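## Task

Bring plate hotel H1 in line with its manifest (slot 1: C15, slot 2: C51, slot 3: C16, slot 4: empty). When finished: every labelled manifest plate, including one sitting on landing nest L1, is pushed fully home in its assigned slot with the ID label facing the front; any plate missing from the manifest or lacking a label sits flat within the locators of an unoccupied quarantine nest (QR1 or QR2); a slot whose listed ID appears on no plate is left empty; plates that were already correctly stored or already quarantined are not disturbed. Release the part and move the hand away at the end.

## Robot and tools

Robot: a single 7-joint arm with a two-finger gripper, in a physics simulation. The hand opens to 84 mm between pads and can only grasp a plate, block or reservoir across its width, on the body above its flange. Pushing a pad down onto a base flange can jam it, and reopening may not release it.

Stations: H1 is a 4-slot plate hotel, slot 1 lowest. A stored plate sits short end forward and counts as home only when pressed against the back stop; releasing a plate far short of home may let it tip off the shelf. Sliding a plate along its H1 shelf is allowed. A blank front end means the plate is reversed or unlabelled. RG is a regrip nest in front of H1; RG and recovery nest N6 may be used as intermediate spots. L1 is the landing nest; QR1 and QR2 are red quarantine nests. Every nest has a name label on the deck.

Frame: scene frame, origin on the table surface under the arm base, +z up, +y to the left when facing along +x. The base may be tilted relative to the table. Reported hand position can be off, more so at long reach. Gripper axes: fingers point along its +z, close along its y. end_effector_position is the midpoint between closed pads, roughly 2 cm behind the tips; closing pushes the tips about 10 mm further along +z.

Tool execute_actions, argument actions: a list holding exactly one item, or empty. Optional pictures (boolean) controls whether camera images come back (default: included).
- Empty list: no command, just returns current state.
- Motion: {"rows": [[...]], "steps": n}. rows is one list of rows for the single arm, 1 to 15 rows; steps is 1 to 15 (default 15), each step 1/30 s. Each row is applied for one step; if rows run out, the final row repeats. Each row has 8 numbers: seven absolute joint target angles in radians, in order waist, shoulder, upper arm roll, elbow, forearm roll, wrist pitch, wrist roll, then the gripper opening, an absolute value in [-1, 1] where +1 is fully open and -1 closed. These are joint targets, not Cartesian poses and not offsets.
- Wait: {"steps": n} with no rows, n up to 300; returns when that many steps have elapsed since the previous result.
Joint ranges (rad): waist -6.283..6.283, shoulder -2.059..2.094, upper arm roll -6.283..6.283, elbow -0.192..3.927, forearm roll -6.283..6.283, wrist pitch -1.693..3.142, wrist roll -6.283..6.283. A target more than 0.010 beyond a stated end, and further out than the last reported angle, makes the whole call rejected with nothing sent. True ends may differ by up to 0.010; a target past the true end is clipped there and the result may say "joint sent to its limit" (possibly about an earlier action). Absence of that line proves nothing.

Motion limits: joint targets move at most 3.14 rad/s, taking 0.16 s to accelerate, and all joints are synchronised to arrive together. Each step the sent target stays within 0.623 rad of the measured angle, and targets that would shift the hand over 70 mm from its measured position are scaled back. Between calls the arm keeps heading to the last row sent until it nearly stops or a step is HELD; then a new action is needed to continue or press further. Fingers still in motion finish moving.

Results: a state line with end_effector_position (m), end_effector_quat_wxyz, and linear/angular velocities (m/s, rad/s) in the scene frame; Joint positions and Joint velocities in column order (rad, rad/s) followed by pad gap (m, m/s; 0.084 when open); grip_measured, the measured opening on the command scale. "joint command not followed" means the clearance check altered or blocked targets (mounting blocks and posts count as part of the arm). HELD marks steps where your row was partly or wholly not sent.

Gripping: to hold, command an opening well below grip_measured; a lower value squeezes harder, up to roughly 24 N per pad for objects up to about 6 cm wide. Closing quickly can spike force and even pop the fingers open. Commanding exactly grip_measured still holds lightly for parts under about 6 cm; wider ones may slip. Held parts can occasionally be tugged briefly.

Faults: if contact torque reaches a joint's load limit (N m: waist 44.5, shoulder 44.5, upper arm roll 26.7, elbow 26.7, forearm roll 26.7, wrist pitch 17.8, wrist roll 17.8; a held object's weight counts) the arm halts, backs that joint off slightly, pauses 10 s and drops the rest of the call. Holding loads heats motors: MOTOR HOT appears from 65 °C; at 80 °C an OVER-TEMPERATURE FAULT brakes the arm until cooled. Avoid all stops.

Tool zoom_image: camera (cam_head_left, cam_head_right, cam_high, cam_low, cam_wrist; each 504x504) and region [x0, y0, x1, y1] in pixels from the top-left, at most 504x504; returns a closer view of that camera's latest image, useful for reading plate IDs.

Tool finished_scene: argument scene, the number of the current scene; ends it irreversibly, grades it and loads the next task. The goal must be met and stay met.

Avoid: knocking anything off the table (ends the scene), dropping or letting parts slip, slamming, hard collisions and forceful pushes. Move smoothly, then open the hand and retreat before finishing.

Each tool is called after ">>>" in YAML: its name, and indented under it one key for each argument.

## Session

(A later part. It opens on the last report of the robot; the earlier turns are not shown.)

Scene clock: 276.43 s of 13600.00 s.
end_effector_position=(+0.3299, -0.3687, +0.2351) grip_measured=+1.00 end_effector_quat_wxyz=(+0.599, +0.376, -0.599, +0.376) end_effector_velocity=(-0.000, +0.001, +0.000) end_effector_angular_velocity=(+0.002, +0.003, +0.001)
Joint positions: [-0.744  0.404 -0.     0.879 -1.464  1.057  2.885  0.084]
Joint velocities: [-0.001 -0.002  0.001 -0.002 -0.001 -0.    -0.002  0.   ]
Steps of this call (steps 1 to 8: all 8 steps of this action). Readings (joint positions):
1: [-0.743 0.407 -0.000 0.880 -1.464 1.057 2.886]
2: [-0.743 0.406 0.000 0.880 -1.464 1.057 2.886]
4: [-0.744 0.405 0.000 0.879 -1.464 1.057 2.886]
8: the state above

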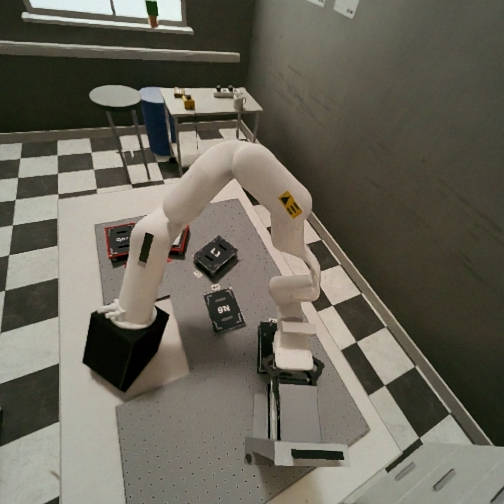

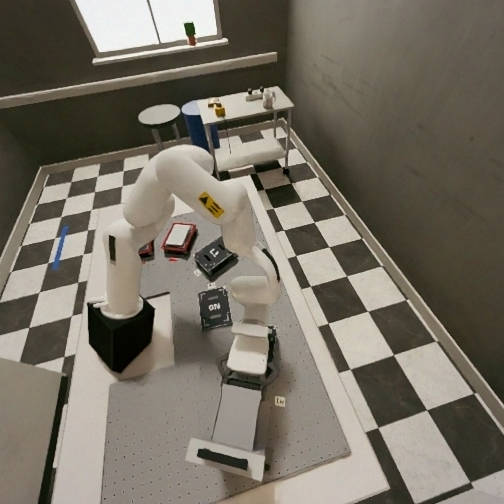

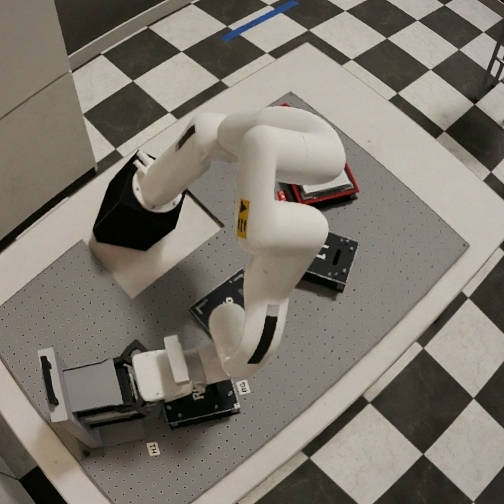

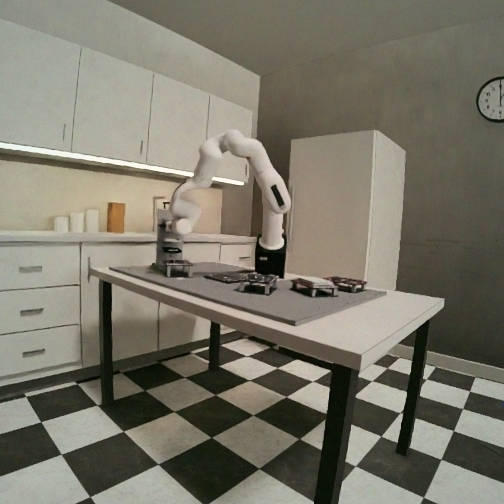

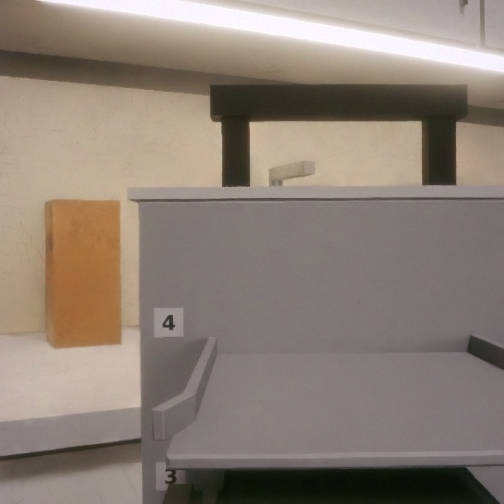

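No contact at .234. Probe lower.

>>> execute_actions:
  actions:
    - {"rows":[[-0.7431,0.4067,0,0.8802,-1.4641,1.0574,2.8866,1],[-0.7418,0.4096,0,0.8816,-1.4638,1.0578,2.8883,1]],"steps":10}
  pictures: false

>>> execute_actions:
  actions:
    - {"rows":[[-0.7406,0.4124,0,0.8830,-1.4635,1.0582,2.8900,1]],"steps":9}
  pictures: false

>>> execute_actions:
  actions:
    - {"rows":[[-0.7431,0.4067,0,0.8802,-1.4641,1.0574,2.8866,1]],"steps":8}
  pictures: false

Scene clock: 281.97 s of 13600.00 s.
end_effector_position=(+0.3299, -0.3687, +0.2333) grip_measured=+1.00 end_effector_quat_wxyz=(+0.599, +0.376, -0.599, +0.376) end_effector_velocity=(-0.000, -0.000, -0.000) end_effector_angular_velocity=(-0.001, -0.001, -0.001)
Joint positions: [-0.742  0.409 -0.     0.882 -1.464  1.058  2.888  0.084]
Joint velocities: [ 0.001  0.002 -0.001  0.001  0.     0.     0.002  0.   ]
Steps of this call (steps 1 to 15: the robot went on to your last target; steps 16 to 90: nothing new was sent; then 2.20 s passed at rest; steps 91 to 100: all 10 steps of this action). Readings (joint positions):
91: [-0.744 0.404 -0.000 0.879 -1.464 1.057 2.885]
92: [-0.744 0.404 -0.000 0.879 -1.464 1.057 2.885]
94: [-0.743 0.407 -0.000 0.880 -1.464 1.057 2.887]
98: [-0.742 0.409 0.000 0.881 -1.464 1.058 2.888]
100: the state above

Scene clock: 282.27 s of 13600.00 s.
end_effector_position=(+0.3298, -0.3690, +0.2330) grip_measured=+1.00 end_effector_quat_wxyz=(+0.599, +0.375, -0.599, +0.376) end_effector_velocity=(-0.001, -0.000, -0.001) end_effector_angular_velocity=(-0.000, -0.000, -0.001)
Joint positions: [-0.741  0.412 -0.001  0.883 -1.464  1.059  2.89   0.084]
Joint velocities: [ 0.     0.003 -0.     0.     0.     0.     0.002  0.   ]
Steps of this call (steps 1 to 9: all 9 steps of this action). Readings (joint positions):
1: [-0.742 0.409 -0.000 0.882 -1.464 1.058 2.888]
2: [-0.742 0.410 -0.000 0.882 -1.464 1.058 2.889]
4: [-0.741 0.411 -0.001 0.883 -1.464 1.059 2.889]
8: [-0.741 0.412 -0.001 0.883 -1.464 1.059 2.890]
9: the state above

Scene clock: 282.53 s of 13600.00 s.
end_effector_position=(+0.3300, -0.3683, +0.2333) grip_measured=+1.00 end_effector_quat_wxyz=(+0.598, +0.376, -0.599, +0.376) end_effector_velocity=(+0.002, +0.001, +0.000) end_effector_angular_velocity=(+0.004, +0.001, +0.003)
Joint positions: [-0.743  0.407  0.001  0.88  -1.464  1.057  2.887  0.084]
Joint velocities: [-0.001 -0.005  0.003 -0.003 -0.    -0.001 -0.004  0.   ]
Steps of this call (steps 1 to 8: all 8 steps of this action). Readings (joint positions):
1: [-0.741 0.412 -0.001 0.883 -1.464 1.059 2.890]
2: [-0.741 0.411 -0.001 0.883 -1.464 1.059 2.889]
4: [-0.742 0.409 0.000 0.881 -1.464 1.057 2.888]
8: the state above

>>> execute_actions:
  actions:
    - {"rows":[[-0.7431,0.4067,0,0.8802,-1.4641,1.0574,2.8866,0.9],[-0.7431,0.4067,0,0.8802,-1.4641,1.0574,2.8866,0.8],[-0.7431,0.4067,0,0.8802,-1.4641,1.0574,2.8866,0.6],[-0.7431,0.4067,0,0.8802,-1.4641,1.0574,2.8866,0.3],[-0.7431,0.4067,0,0.8802,-1.4641,1.0574,2.8866,0],[-0.7431,0.4067,0,0.8802,-1.4641,1.0574,2.8866,-0.5],[-0.7431,0.4067,0,0.8802,-1.4641,1.0574,2.8866,-1],[-0.7431,0.4067,0,0.8802,-1.4641,1.0574,2.8866,-1],[-0.7431,0.4067,0,0.8802,-1.4641,1.0574,2.8866,-1],[-0.7431,0.4067,0,0.8802,-1.4641,1.0574,2.8866,-1],[-0.7431,0.4067,0,0.8802,-1.4641,1.0574,2.8866,-1],[-0.7443,0.4039,0,0.8788,-1.4644,1.0570,2.8849,-1],[-0.7456,0.4011,0,0.8774,-1.4647,1.0565,2.8832,-1],[-0.7468,0.3983,0,0.8760,-1.4649,1.0561,2.8815,-1],[-0.7481,0.3955,0,0.8746,-1.4652,1.0557,2.8798,-1]]}
  pictures: false

>>> execute_actions:
  actions:
    - {"rows":[[-0.7460,0.3939,0,0.8738,-1.4629,1.0568,2.8790,-1],[-0.7405,0.3898,0,0.8718,-1.4570,1.0595,2.8769,-1],[-0.7251,0.3787,0,0.8664,-1.4405,1.0672,2.8713,-1],[-0.7020,0.3626,0,0.8592,-1.4160,1.0792,2.8628,-1],[-0.6789,0.3470,0,0.8531,-1.3918,1.0917,2.8544,-1],[-0.6557,0.3322,0,0.8480,-1.3677,1.1048,2.8460,-1],[-0.6323,0.3179,0,0.8440,-1.3439,1.1184,2.8378,-1],[-0.6089,0.3043,0,0.8410,-1.3202,1.1325,2.8296,-1],[-0.5855,0.2913,0,0.8391,-1.2968,1.1471,2.8215,-1],[-0.5619,0.2790,0,0.8382,-1.2736,1.1623,2.8135,-1],[-0.5383,0.2673,0,0.8383,-1.2506,1.1780,2.8055,-1],[-0.5146,0.2563,0,0.8395,-1.2278,1.1943,2.7977,-1],[-0.4908,0.2458,0,0.8417,-1.2053,1.2110,2.7899,-1],[-0.4748,0.2392,0,0.8437,-1.1903,1.2225,2.7847,-1],[-0.4690,0.2300,0,0.8424,-1.1832,1.2284,2.7781,-1]]}
  pictures: false

>>> execute_actions:
  actions:
    - {"rows":[[-0.4734,0.2175,0,0.8365,-1.1839,1.2287,2.7705,-1],[-0.4800,0.1988,0,0.8280,-1.1849,1.2292,2.7585,-1],[-0.4876,0.1771,0,0.8185,-1.1861,1.2297,2.7445,-1],[-0.4952,0.1553,0,0.8095,-1.1873,1.2302,2.7300,-1],[-0.5029,0.1336,0,0.8010,-1.1884,1.2307,2.7152,-1],[-0.5105,0.1119,0,0.7930,-1.1896,1.2313,2.7002,-1],[-0.5165,0.0948,0,0.7868,-1.1905,1.2317,2.6882,-1],[-0.5200,0.0848,0,0.7832,-1.1911,1.2319,2.6811,-1],[-0.5214,0.0808,0,0.7818,-1.1913,1.2320,2.6782,-1],[-0.5256,0.0824,0,0.7811,-1.1950,1.2286,2.6794,-1],[-0.5299,0.0840,0,0.7805,-1.1987,1.2253,2.6806,-1]],"steps":15}
  pictures: false

>>> execute_actions:
  actions:
    - {"steps":5}

>>> zoom_image:
  camera: "cam_wrist"
  region: [170, 380, 504, 504]

Scene clock: 346.13 s of 13600.00 s.
end_effector_position=(+0.3299, -0.3685, +0.2351) grip_measured=+0.94 end_effector_quat_wxyz=(+0.599, +0.376, -0.599, +0.376) end_effector_velocity=(+0.001, +0.001, +0.019) end_effector_angular_velocity=(+0.002, +0.001, +0.002)
Joint positions: [-0.745  0.403  0.     0.878 -1.464  1.057  2.884  0.082]
Joint velocities: [-0.024 -0.057  0.002 -0.029 -0.006 -0.008 -0.034  0.   ]
Steps of this call (steps 1 to 15: the robot went on to your last target; steps 16 to 90: nothing new was sent; then 60.10 s passed at rest; steps 91 to 105: all 15 steps of this action). Readings (joint positions):
91: [-0.743 0.407 0.000 0.880 -1.464 1.057 2.887]
92: [-0.743 0.407 0.000 0.880 -1.464 1.057 2.887]
94: [-0.743 0.407 0.000 0.880 -1.464 1.057 2.887]
98: [-0.743 0.407 0.000 0.880 -1.464 1.057 2.887]
105: the state above

Scene clock: 346.63 s of 13600.00 s.
end_effector_position=(+0.3708, -0.2868, +0.2378) grip_measured=+0.94 end_effector_quat_wxyz=(+0.598, +0.376, -0.598, +0.377) end_effector_velocity=(+0.135, +0.254, -0.001) end_effector_angular_velocity=(+0.015, -0.014, +0.035)
Joint positions: [-0.536  0.268  0.001  0.841 -1.25   1.18   2.805  0.082]
Joint velocities: [ 0.656 -0.33   0.012  0.027  0.623  0.429 -0.224  0.   ]
Steps of this call (steps 1 to 15: all 15 steps of this action). Readings (joint positions):
1: [-0.745 0.401 0.000 0.877 -1.465 1.056 2.883]
2: [-0.746 0.399 0.000 0.876 -1.464 1.057 2.882]
4: [-0.741 0.393 -0.001 0.873 -1.458 1.060 2.878]
8: [-0.690 0.356 -0.002 0.857 -1.403 1.087 2.858]
15: the state above

Scene clock: 347.13 s of 13600.00 s.
end_effector_position=(+0.3806, -0.2633, +0.2903) grip_measured=+0.94 end_effector_quat_wxyz=(+0.599, +0.375, -0.599, +0.376) end_effector_velocity=(-0.009, -0.003, +0.006) end_effector_angular_velocity=(+0.018, +0.030, +0.003)
Joint positions: [-0.528  0.087 -0.001  0.782 -1.197  1.227  2.683  0.082]
Joint velocities: [-0.033 -0.028  0.012 -0.035 -0.019 -0.018 -0.032 -0.   ]
Steps of this call (steps 1 to 15: all 15 steps of this action). Readings (joint positions):
1: [-0.516 0.257 0.002 0.842 -1.231 1.194 2.798]
2: [-0.500 0.246 0.003 0.842 -1.215 1.204 2.790]
4: [-0.486 0.221 0.005 0.835 -1.198 1.217 2.773]
8: [-0.501 0.150 -0.001 0.807 -1.190 1.229 2.726]
15: the state above

Scene clock: 347.30 s of 13600.00 s.
end_effector_position=(+0.3805, -0.2633, +0.2906) grip_measured=+0.94 end_effector_quat_wxyz=(+0.599, +0.376, -0.599, +0.376) end_effector_velocity=(+0.002, +0.000, +0.002) end_effector_angular_velocity=(+0.001, -0.004, +0.005)
Joint positions: [-0.53   0.085  0.     0.78  -1.199  1.225  2.681  0.082]
Joint velocities: [-0.003 -0.007  0.001  0.    -0.002 -0.003 -0.003  0.   ]
Steps of this call (steps 1 to 5: the robot went on to your last target). Readings (joint positions):
1: [-0.529 0.087 -0.001 0.781 -1.198 1.226 2.682]
2: [-0.529 0.086 -0.000 0.781 -1.198 1.226 2.682]
4: [-0.529 0.085 0.000 0.780 -1.198 1.225 2.681]
5: the state above

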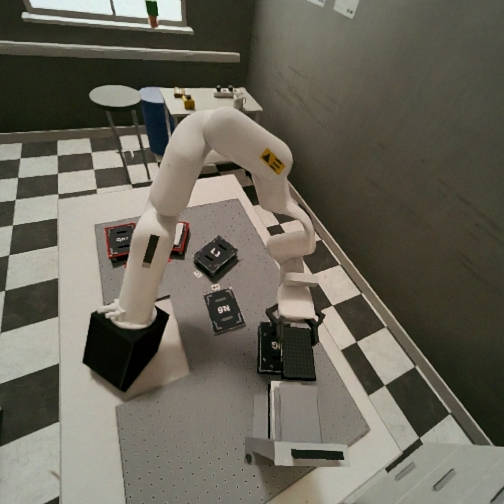

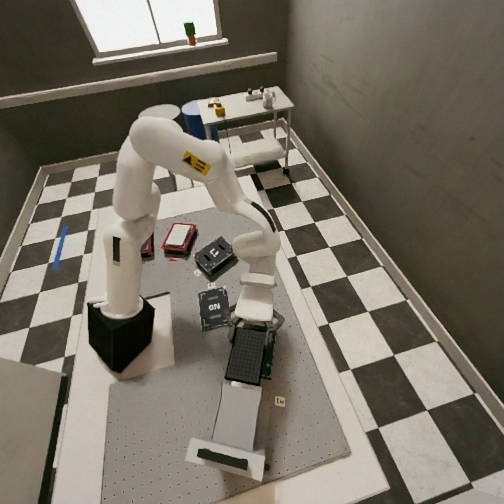

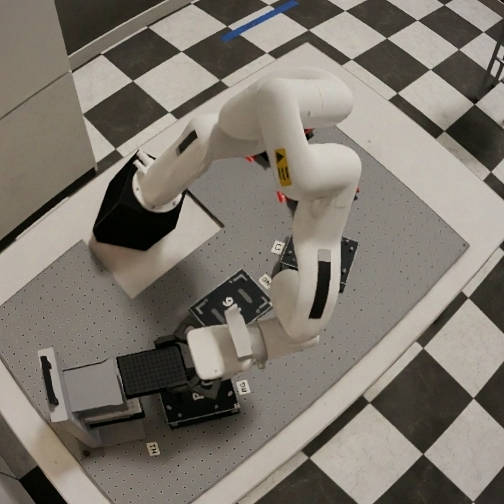

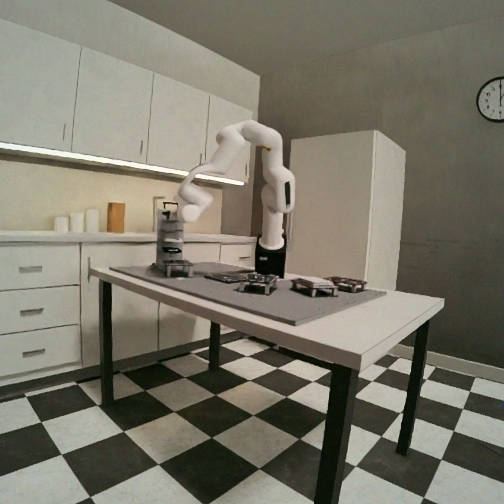

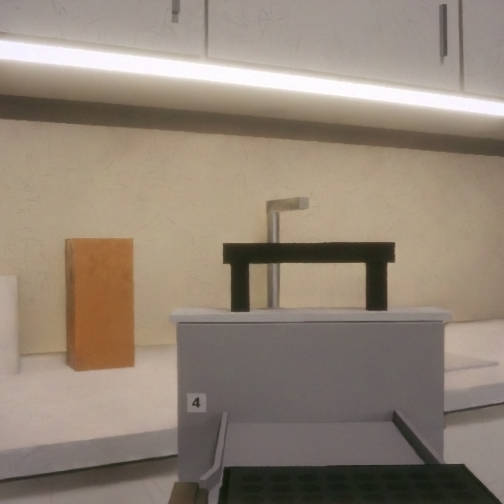

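Region (170, 380, 504, 504) of cam_wrist's 504x504 image, scaled by 1.509, with more detail than that image has; it fills the top 187 rows of this view, and the rest is white.

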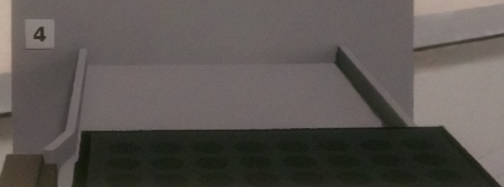

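>>> execute_actions:
  actions:
    - {"rows":[[-0.5350,0.0860,0,0.7798,-1.2031,1.2213,2.6821,-1],[-0.5468,0.0907,0,0.7783,-1.2134,1.2120,2.6855,-1],[-0.5595,0.0960,0,0.7770,-1.2246,1.2022,2.6892,-1],[-0.5721,0.1014,0,0.7759,-1.2358,1.1926,2.6929,-1],[-0.5847,0.1071,0,0.7751,-1.2471,1.1831,2.6967,-1],[-0.5973,0.1129,0,0.7746,-1.2584,1.1737,2.7006,-1],[-0.6098,0.1189,0,0.7744,-1.2698,1.1645,2.7045,-1],[-0.6223,0.1251,0,0.7744,-1.2813,1.1555,2.7085,-1],[-0.6389,0.1336,0,0.7748,-1.2967,1.1436,2.7138,-1],[-0.6554,0.1425,0,0.7758,-1.3122,1.1320,2.7193,-1],[-0.6719,0.1517,0,0.7773,-1.3278,1.1207,2.7249,-1],[-0.6882,0.1612,0,0.7792,-1.3436,1.1096,2.7305,-1],[-0.7046,0.1711,0,0.7816,-1.3595,1.0987,2.7362,-1],[-0.7208,0.1813,0,0.7846,-1.3755,1.0882,2.7421,-1],[-0.7370,0.1918,0,0.7880,-1.3916,1.0778,2.7480,-1]]}
  pictures: false

>>> execute_actions:
  actions:
    - {"rows":[[-0.7531,0.2026,0,0.7919,-1.4079,1.0678,2.7540,-1],[-0.7692,0.2138,0,0.7963,-1.4242,1.0580,2.7601,-1],[-0.7835,0.2242,0,0.8007,-1.4390,1.0494,2.7657,-1],[-0.7947,0.2324,0,0.8043,-1.4506,1.0428,2.7701,-1],[-0.8027,0.2383,0,0.8071,-1.4590,1.0382,2.7733,-1],[-0.8074,0.2420,0,0.8088,-1.4640,1.0355,2.7752,-1],[-0.8074,0.2420,0,0.8088,-1.4640,1.0355,2.7752,-1],[-0.8074,0.2420,0,0.8088,-1.4640,1.0355,2.7752,-1],[-0.8061,0.2447,0,0.8098,-1.4639,1.0360,2.7773,-1],[-0.8047,0.2474,0,0.8108,-1.4639,1.0365,2.7794,-1],[-0.8034,0.2501,0,0.8117,-1.4638,1.0371,2.7815,-1],[-0.8027,0.2515,0,0.8122,-1.4638,1.0373,2.7826,-1]],"steps":15}
  pictures: false

>>> execute_actions:
  actions:
    - {"steps":5}

Scene clock: 365.30 s of 13600.00 s.
end_effector_position=(+0.3554, -0.3164, +0.2913) grip_measured=-1.00 end_effector_quat_wxyz=(+0.599, +0.375, -0.599, +0.376) end_effector_velocity=(-0.086, -0.174, +0.001) end_effector_angular_velocity=(-0.002, +0.001, -0.007)
Joint positions: [-0.677  0.156 -0.     0.779 -1.333  1.118  2.727  0.   ]
Joint velocities: [-0.476  0.277 -0.004  0.055 -0.455 -0.32   0.163  0.   ]
Steps of this call (steps 1 to 15: the robot went on to your last target; steps 16 to 110: nothing new was sent; then 13.83 s passed at rest; steps 111 to 125: all 15 steps of this action). Readings (joint positions):
111: [-0.530 0.084 0.000 0.780 -1.199 1.225 2.681]
112: [-0.531 0.084 0.000 0.780 -1.200 1.224 2.681]
114: [-0.540 0.088 0.001 0.780 -1.208 1.217 2.684]
118: [-0.579 0.105 -0.000 0.776 -1.242 1.188 2.695]
125: the state above

Scene clock: 365.80 s of 13600.00 s.
end_effector_position=(+0.3325, -0.3642, +0.2878) grip_measured=-1.00 end_effector_quat_wxyz=(+0.598, +0.377, -0.599, +0.376) end_effector_velocity=(-0.001, -0.002, -0.012) end_effector_angular_velocity=(+0.005, +0.004, +0.006)
Joint positions: [-0.802  0.249  0.001  0.811 -1.463  1.037  2.781  0.   ]
Joint velocities: [ 0.005  0.034  0.004  0.011 -0.012 -0.002  0.024  0.   ]
Steps of this call (steps 1 to 15: all 15 steps of this action). Readings (joint positions):
1: [-0.693 0.165 -0.000 0.781 -1.348 1.107 2.732]
2: [-0.709 0.175 -0.000 0.784 -1.364 1.097 2.738]
4: [-0.741 0.195 -0.000 0.790 -1.396 1.077 2.750]
8: [-0.791 0.230 -0.002 0.803 -1.446 1.047 2.768]
15: the state above

Scene clock: 365.97 s of 13600.00 s.
end_effector_position=(+0.3319, -0.3647, +0.2875) grip_measured=-1.00 end_effector_quat_wxyz=(+0.599, +0.376, -0.599, +0.376) end_effector_velocity=(-0.002, -0.002, +0.001) end_effector_angular_velocity=(-0.004, -0.003, -0.005)
Joint positions: [-0.802  0.251  0.     0.812 -1.464  1.037  2.782  0.   ]
Joint velocities: [-0.003  0.004 -0.003  0.002 -0.001  0.     0.003  0.   ]
Steps of this call (steps 1 to 5: the robot went on to your last target). Readings (joint positions):
1: [-0.802 0.250 0.001 0.812 -1.463 1.037 2.781]
2: [-0.802 0.250 0.001 0.812 -1.463 1.037 2.782]
4: [-0.802 0.251 0.000 0.812 -1.464 1.037 2.782]
5: the state above

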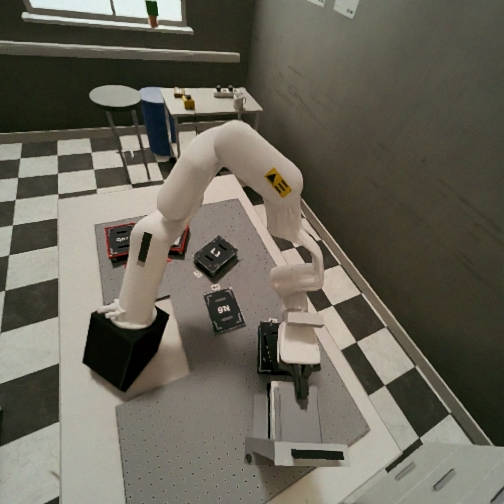

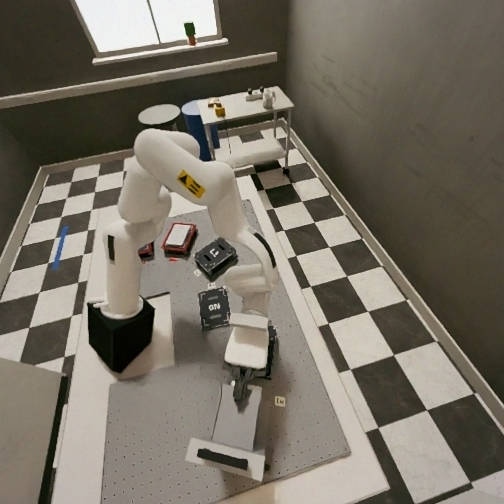

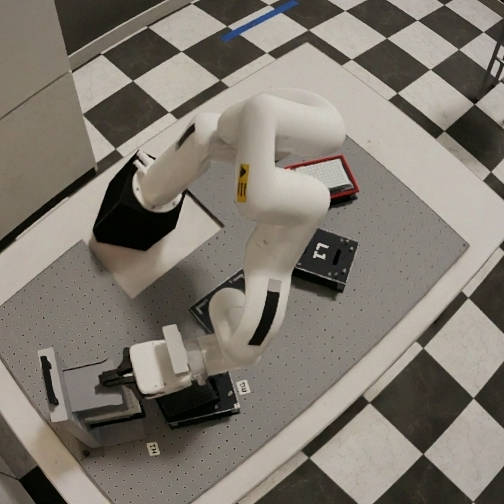

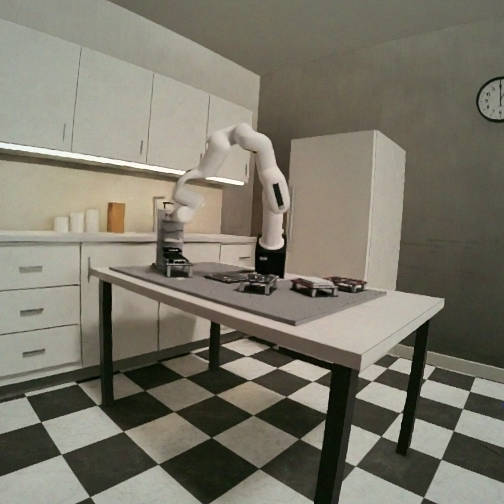

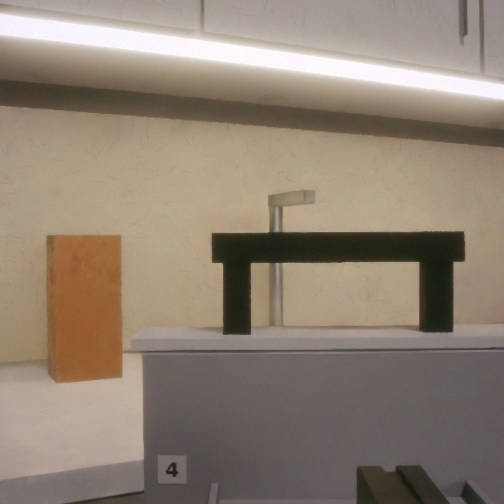

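>>> execute_actions:
  actions:
    - {"rows":[[-0.8040,0.2470,0,0.8105,-1.4630,1.0370,2.7790,-1],[-0.8011,0.2371,0,0.8065,-1.4573,1.0391,2.7726,-1],[-0.7883,0.2277,0,0.8022,-1.4440,1.0465,2.7676,-0.8],[-0.7692,0.2138,0,0.7963,-1.4242,1.0580,2.7601,-0.6],[-0.7451,0.1972,0,0.7899,-1.3997,1.0728,2.7510,-0.4],[-0.7208,0.1813,0,0.7846,-1.3755,1.0882,2.7421,-0.2],[-0.6964,0.1661,0,0.7804,-1.3515,1.1041,2.7334,0],[-0.6719,0.1517,0,0.7773,-1.3278,1.1207,2.7249,0.2],[-0.6471,0.1380,0,0.7753,-1.3044,1.1378,2.7166,0.4],[-0.6223,0.1251,0,0.7744,-1.2813,1.1555,2.7085,0.6],[-0.5973,0.1129,0,0.7746,-1.2584,1.1737,2.7006,0.8],[-0.5721,0.1014,0,0.7759,-1.2358,1.1926,2.6929,1],[-0.5468,0.0907,0,0.7783,-1.2134,1.2120,2.6855,1],[-0.5214,0.0808,0,0.7818,-1.1913,1.2320,2.6782,1],[-0.4872,0.0686,0,0.7882,-1.1623,1.2596,2.6689,1]]}
  pictures: false

>>> execute_actions:
  actions:
    - {"rows":[[-0.455,0.075,0,0.805,-1.14,1.278,2.672,1],[-0.425,0.09,0,0.825,-1.12,1.295,2.678,1],[-0.395,0.11,0,0.85,-1.10,1.312,2.685,1],[-0.365,0.135,0,0.876,-1.08,1.329,2.693,1],[-0.335,0.16,0,0.903,-1.06,1.346,2.701,1],[-0.305,0.185,0,0.93,-1.04,1.363,2.709,1],[-0.275,0.21,0,0.957,-1.02,1.38,2.717,1],[-0.245,0.235,0,0.984,-1.0,1.397,2.725,1],[-0.215,0.26,0,1.011,-0.98,1.414,2.733,1],[-0.185,0.285,0,1.038,-0.96,1.431,2.741,1],[-0.16,0.305,0,1.06,-0.943,1.445,2.748,1],[-0.14,0.32,0,1.075,-0.93,1.455,2.753,1],[-0.13,0.33,0,1.085,-0.922,1.46,2.756,1]],"steps":15}
  pictures: false

>>> execute_actions:
  actions:
    - {"steps":10}

Scene clock: 382.60 s of 13600.00 s.
end_effector_position=(+0.3711, -0.2867, +0.2909) grip_measured=+0.79 end_effector_quat_wxyz=(+0.598, +0.376, -0.598, +0.377) end_effector_velocity=(+0.126, +0.264, +0.002) end_effector_angular_velocity=(-0.009, +0.000, -0.009)
Joint positions: [-0.594  0.114  0.001  0.778 -1.258  1.177  2.701  0.076]
Joint velocities: [ 0.742 -0.344 -0.007  0.027  0.673  0.556 -0.229  0.167]
Steps of this call (steps 1 to 15: the robot went on to your last target; steps 16 to 90: nothing new was sent; then 13.13 s passed at rest; steps 91 to 105: all 15 steps of this action). Readings (joint positions):
91: [-0.803 0.251 0.000 0.812 -1.464 1.037 2.782]
92: [-0.803 0.250 0.000 0.812 -1.463 1.037 2.782]
94: [-0.800 0.243 -0.001 0.808 -1.458 1.040 2.777]
98: [-0.754 0.205 -0.002 0.793 -1.408 1.069 2.755]
105: the state above

Scene clock: 383.10 s of 13600.00 s.
end_effector_position=(+0.4476, -0.1497, +0.1989) grip_measured=+1.00 end_effector_quat_wxyz=(+0.591, +0.386, -0.601, +0.376) end_effector_velocity=(+0.062, +0.241, -0.214) end_effector_angular_velocity=(+0.103, +0.073, +0.072)
Joint positions: [-0.174  0.295  0.002  1.046 -0.953  1.434  2.744  0.084]
Joint velocities: [0.595 0.471 0.054 0.487 0.386 0.294 0.146 0.   ]
Steps of this call (steps 1 to 15: all 15 steps of this action). Readings (joint positions):
1: [-0.569 0.103 0.001 0.780 -1.235 1.196 2.693]
2: [-0.542 0.093 0.000 0.784 -1.212 1.216 2.687]
4: [-0.486 0.088 -0.001 0.803 -1.167 1.255 2.681]
8: [-0.367 0.143 -0.000 0.882 -1.083 1.326 2.696]
15: the state above

Scene clock: 383.43 s of 13600.00 s.
end_effector_position=(+0.4509, -0.1351, +0.1866) grip_measured=+1.00 end_effector_quat_wxyz=(+0.592, +0.384, -0.601, +0.375) end_effector_velocity=(+0.003, +0.012, -0.009) end_effector_angular_velocity=(+0.017, +0.006, +0.016)
Joint positions: [-0.132  0.329 -0.002  1.084 -0.923  1.46   2.756  0.084]
Joint velocities: [0.015 0.007 0.015 0.009 0.007 0.002 0.002 0.   ]
Steps of this call (steps 1 to 10: the robot went on to your last target). Readings (joint positions):
1: [-0.157 0.308 0.004 1.059 -0.942 1.443 2.748]
2: [-0.146 0.316 0.005 1.068 -0.935 1.448 2.751]
4: [-0.136 0.324 0.003 1.077 -0.928 1.455 2.754]
8: [-0.133 0.328 -0.003 1.083 -0.923 1.460 2.756]
10: the state above

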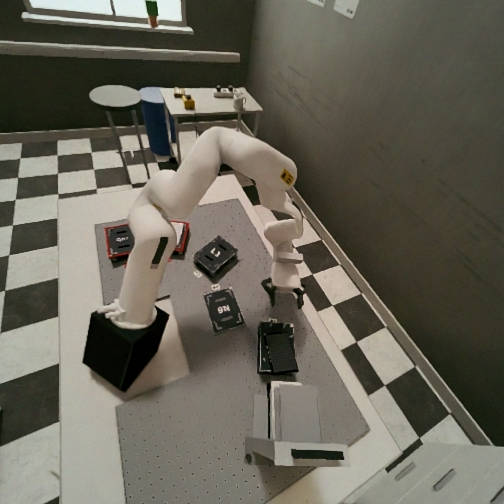

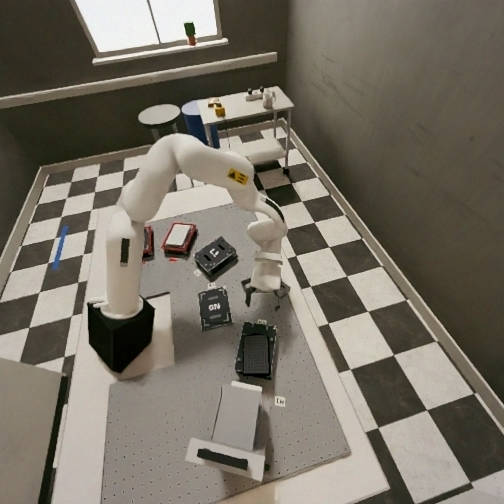

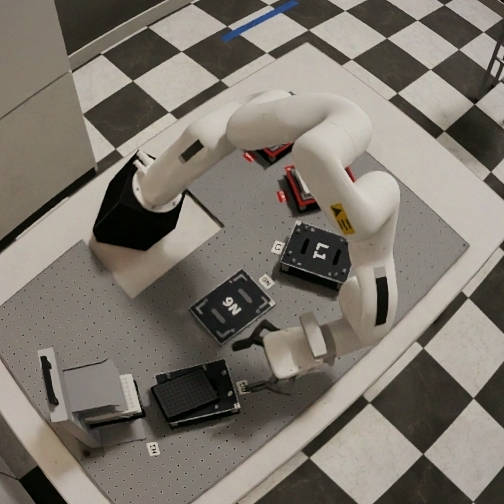

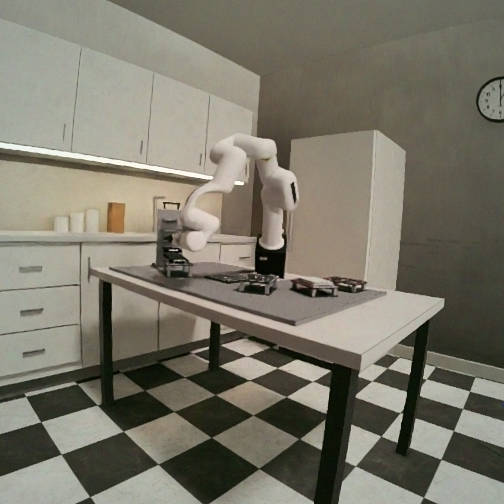

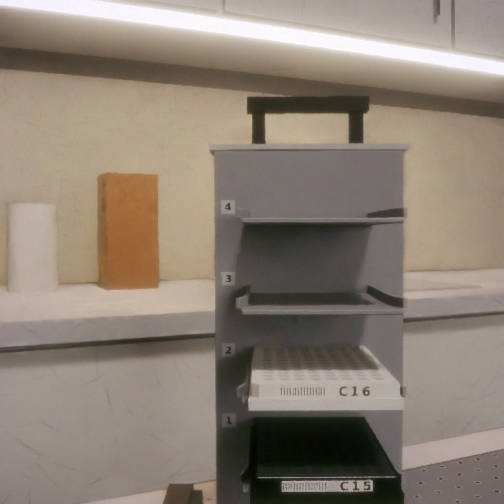

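>>> zoom_image:
  camera: "cam_high"
  region: [130, 340, 260, 450]

>>> zoom_image:
  camera: "cam_head_right"
  region: [215, 305, 305, 395]

Region (130, 340, 260, 450) of cam_high's 504x504 image, scaled by 3.877, with more detail than that image has; it fills the top 426 rows of this view, and the rest is white.

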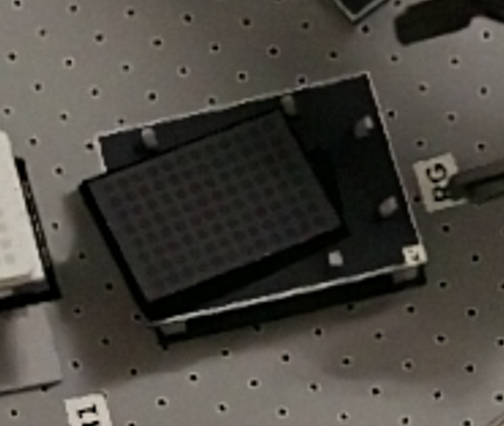

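Region (215, 305, 305, 395) of cam_head_right's 504x504 image, scaled by 5.600, with more detail than that image has.

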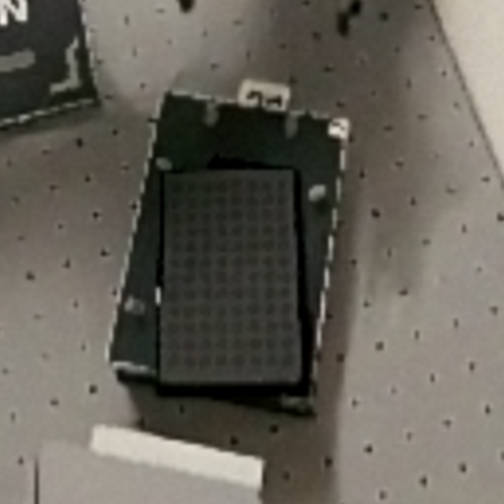

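>>> execute_actions:
  actions:
    - {"rows":[[-0.136,0.331,0,1.081,-0.927,1.455,2.758,1],[-0.149,0.332,0,1.072,-0.938,1.444,2.763,1],[-0.168,0.334,0,1.059,-0.954,1.429,2.770,1],[-0.192,0.336,0,1.042,-0.974,1.409,2.778,1],[-0.217,0.338,0,1.024,-0.995,1.388,2.787,1],[-0.242,0.341,0,1.007,-1.016,1.368,2.796,1],[-0.267,0.344,0,0.990,-1.037,1.347,2.805,1],[-0.292,0.348,0,0.975,-1.058,1.327,2.814,1],[-0.317,0.352,0,0.960,-1.079,1.306,2.823,1],[-0.342,0.357,0,0.947,-1.100,1.286,2.832,1],[-0.366,0.362,0,0.936,-1.121,1.266,2.841,1],[-0.3913,0.3688,0,0.9263,-1.1416,1.2460,2.8493,1]],"steps":12}
  pictures: false

>>> execute_actions:
  actions:
    - {"rows":[[-0.4183,0.3794,0,0.9211,-1.1680,1.2269,2.8589,1],[-0.4453,0.3909,0,0.9173,-1.1946,1.2085,2.8684,1],[-0.4723,0.4031,0,0.9149,-1.2215,1.1908,2.8779,1],[-0.4992,0.4162,0,0.9140,-1.2486,1.1739,2.8874,1],[-0.5261,0.4300,0,0.9146,-1.2760,1.1576,2.8969,1],[-0.5485,0.4422,0,0.9161,-1.2990,1.1446,2.9047,1],[-0.5708,0.4550,0,0.9187,-1.3221,1.1321,2.9125,1],[-0.5902,0.4665,0,0.9217,-1.3423,1.1217,2.9193,1],[-0.6080,0.4775,0,0.9252,-1.3611,1.1123,2.9255,1],[-0.6259,0.4888,0,0.9293,-1.3799,1.1034,2.9317,1],[-0.6437,0.5006,0,0.9341,-1.3989,1.0947,2.9379,1],[-0.6600,0.5116,0,0.9390,-1.4164,1.0870,2.9435,1],[-0.6734,0.5209,0,0.9434,-1.4308,1.0809,2.9482,1],[-0.6838,0.5282,0,0.9471,-1.4420,1.0763,2.9518,1],[-0.6897,0.5325,0,0.9493,-1.4484,1.0737,2.9538,1]]}
  pictures: false

>>> execute_actions:
  actions:
    - {"steps":14}

>>> zoom_image:
  camera: "cam_wrist"
  region: [150, 350, 270, 470]

Scene clock: 420.77 s of 13600.00 s.
end_effector_position=(+0.4127, -0.2107, +0.1902) grip_measured=+1.00 end_effector_quat_wxyz=(+0.599, +0.376, -0.597, +0.379) end_effector_velocity=(-0.188, -0.305, +0.013) end_effector_angular_velocity=(-0.030, +0.015, -0.062)
Joint positions: [-0.296  0.35  -0.002  0.975 -1.061  1.325  2.815  0.084]
Joint velocities: [-0.723  0.124 -0.003 -0.413 -0.605 -0.583  0.257 -0.   ]
Steps of this call (steps 1 to 30: the robot went on to your last target; steps 31 to 90: nothing new was sent; then 33.93 s passed at rest; steps 91 to 102: all 12 steps of this action). Readings (joint positions):
91: [-0.130 0.330 0.000 1.085 -0.922 1.460 2.756]
92: [-0.131 0.330 0.000 1.084 -0.923 1.458 2.757]
94: [-0.141 0.331 0.002 1.077 -0.933 1.449 2.761]
98: [-0.203 0.337 0.001 1.034 -0.984 1.399 2.783]
102: the state above

Scene clock: 421.27 s of 13600.00 s.
end_effector_position=(+0.3397, -0.3497, +0.1903) grip_measured=+1.00 end_effector_quat_wxyz=(+0.599, +0.375, -0.599, +0.376) end_effector_velocity=(-0.097, -0.190, +0.001) end_effector_angular_velocity=(+0.001, +0.002, -0.007)
Joint positions: [-0.642  0.501 -0.     0.936 -1.397  1.097  2.937  0.084]
Joint velocities: [-0.469  0.306 -0.003  0.12  -0.495 -0.228  0.161 -0.   ]
Steps of this call (steps 1 to 15: all 15 steps of this action). Readings (joint positions):
1: [-0.320 0.355 -0.002 0.962 -1.081 1.305 2.824]
2: [-0.345 0.360 -0.002 0.950 -1.102 1.286 2.832]
4: [-0.395 0.375 -0.001 0.933 -1.148 1.247 2.850]
8: [-0.498 0.419 -0.001 0.919 -1.248 1.177 2.887]
15: the state above

Scene clock: 421.73 s of 13600.00 s.
end_effector_position=(+0.3304, -0.3682, +0.1898) grip_measured=+1.00 end_effector_quat_wxyz=(+0.598, +0.376, -0.599, +0.376) end_effector_velocity=(-0.004, -0.003, +0.003) end_effector_angular_velocity=(-0.006, +0.001, -0.007)
Joint positions: [-0.689  0.532  0.     0.949 -1.448  1.074  2.954  0.084]
Joint velocities: [-0.006  0.003 -0.005 -0.    -0.003 -0.     0.001  0.   ]
Steps of this call (steps 1 to 14: the robot went on to your last target). Readings (joint positions):
1: [-0.657 0.511 -0.001 0.940 -1.413 1.090 2.942]
2: [-0.668 0.518 -0.001 0.943 -1.424 1.085 2.946]
4: [-0.681 0.527 -0.002 0.946 -1.438 1.079 2.950]
8: [-0.687 0.531 0.001 0.949 -1.446 1.074 2.953]
14: the state above

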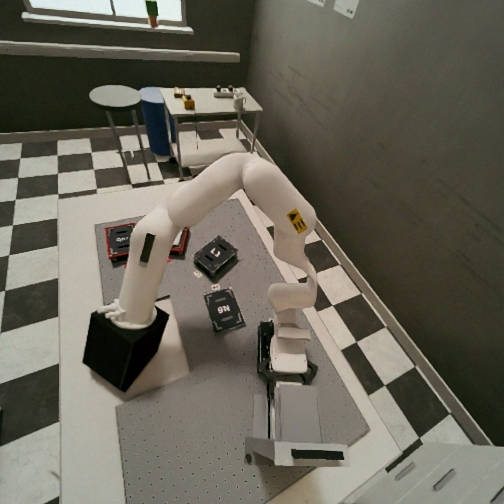

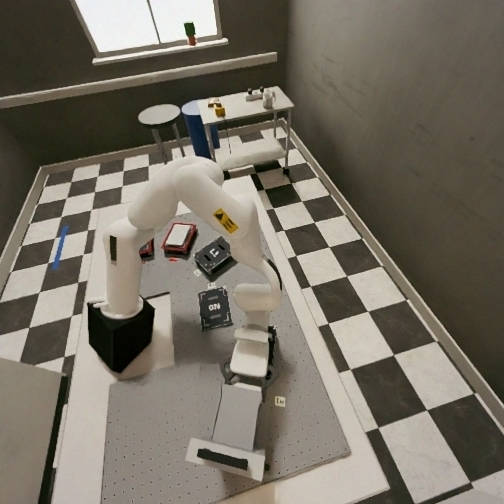

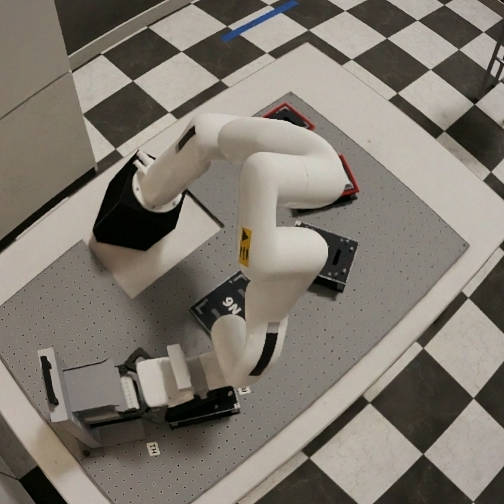

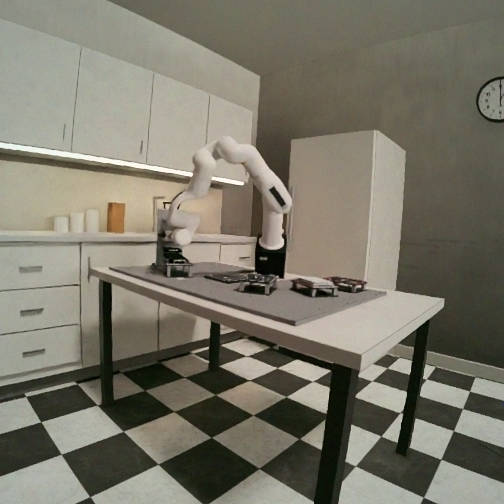

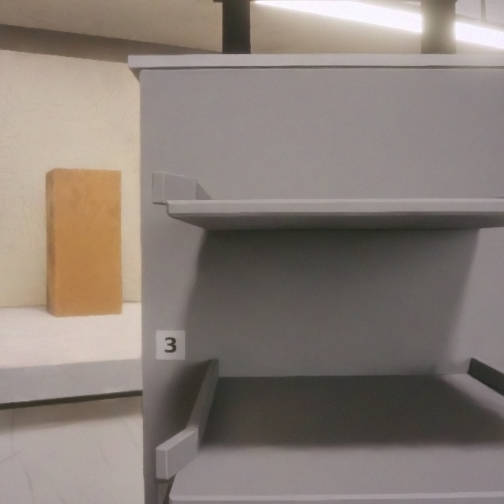

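Region (150, 350, 270, 470) of cam_wrist's 504x504 image, scaled by 4.200, with more detail than that image has.

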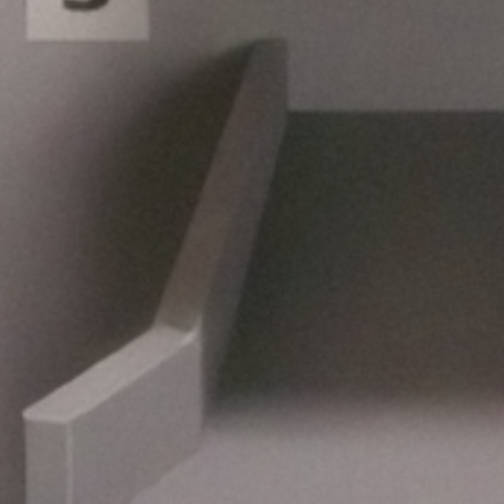

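>>> execute_actions:
  actions:
    - {"rows":[[-0.6885,0.5354,0,0.9511,-1.4480,1.0740,2.9552,1],[-0.6868,0.5397,0,0.9537,-1.4473,1.0745,2.9572,1],[-0.6850,0.5441,0,0.9564,-1.4467,1.0750,2.9593,1],[-0.6833,0.5485,0,0.9590,-1.4460,1.0755,2.9613,1],[-0.6815,0.5528,0,0.9617,-1.4453,1.0760,2.9633,1],[-0.6803,0.5557,0,0.9635,-1.4448,1.0763,2.9646,1],[-0.6792,0.5586,0,0.9653,-1.4444,1.0766,2.9659,1]],"steps":15}

>>> zoom_image:
  camera: "cam_wrist"
  region: [150, 424, 310, 504]

Scene clock: 449.37 s of 13600.00 s.
end_effector_position=(+0.3299, -0.3687, +0.1812) grip_measured=+1.00 end_effector_quat_wxyz=(+0.599, +0.376, -0.599, +0.376) end_effector_velocity=(+0.000, -0.001, +0.000) end_effector_angular_velocity=(-0.005, -0.003, -0.001)
Joint positions: [-0.679  0.558 -0.     0.965 -1.444  1.077  2.966  0.084]
Joint velocities: [ 0.     0.004 -0.002  0.005  0.001  0.001  0.003 -0.   ]
Steps of this call (steps 1 to 30: the robot went on to your last target; steps 31 to 90: nothing new was sent; then 24.13 s passed at rest; steps 91 to 105: all 15 steps of this action). Readings (joint positions):
91: [-0.690 0.533 -0.000 0.949 -1.448 1.074 2.954]
92: [-0.689 0.533 -0.000 0.950 -1.448 1.074 2.954]
94: [-0.688 0.537 -0.000 0.952 -1.448 1.074 2.956]
98: [-0.682 0.550 0.000 0.960 -1.446 1.076 2.962]
105: the state above

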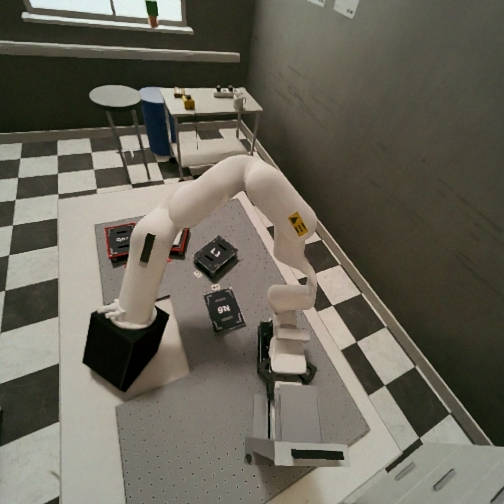

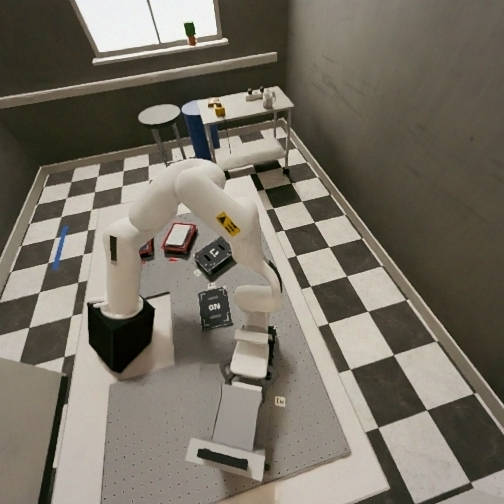

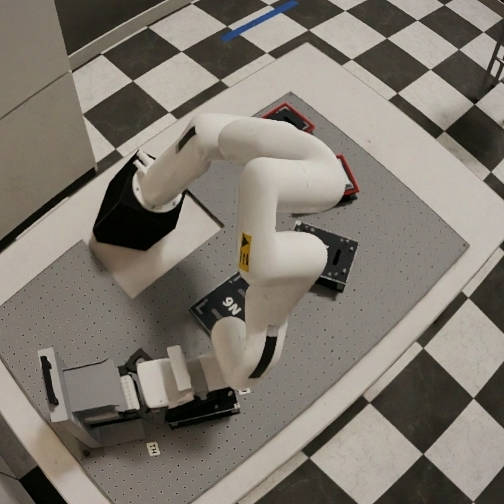

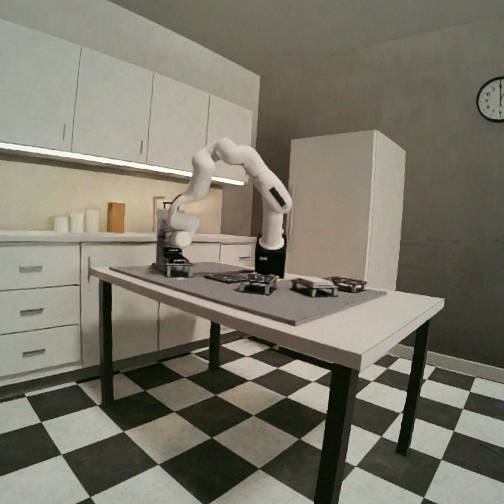

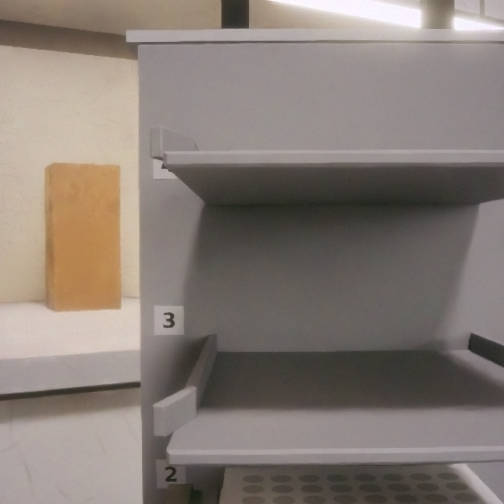

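Region (150, 424, 310, 504) of cam_wrist's 504x504 image, scaled by 3.150, with more detail than that image has.

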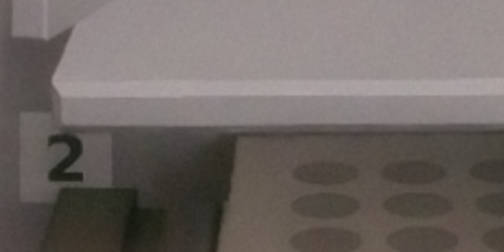

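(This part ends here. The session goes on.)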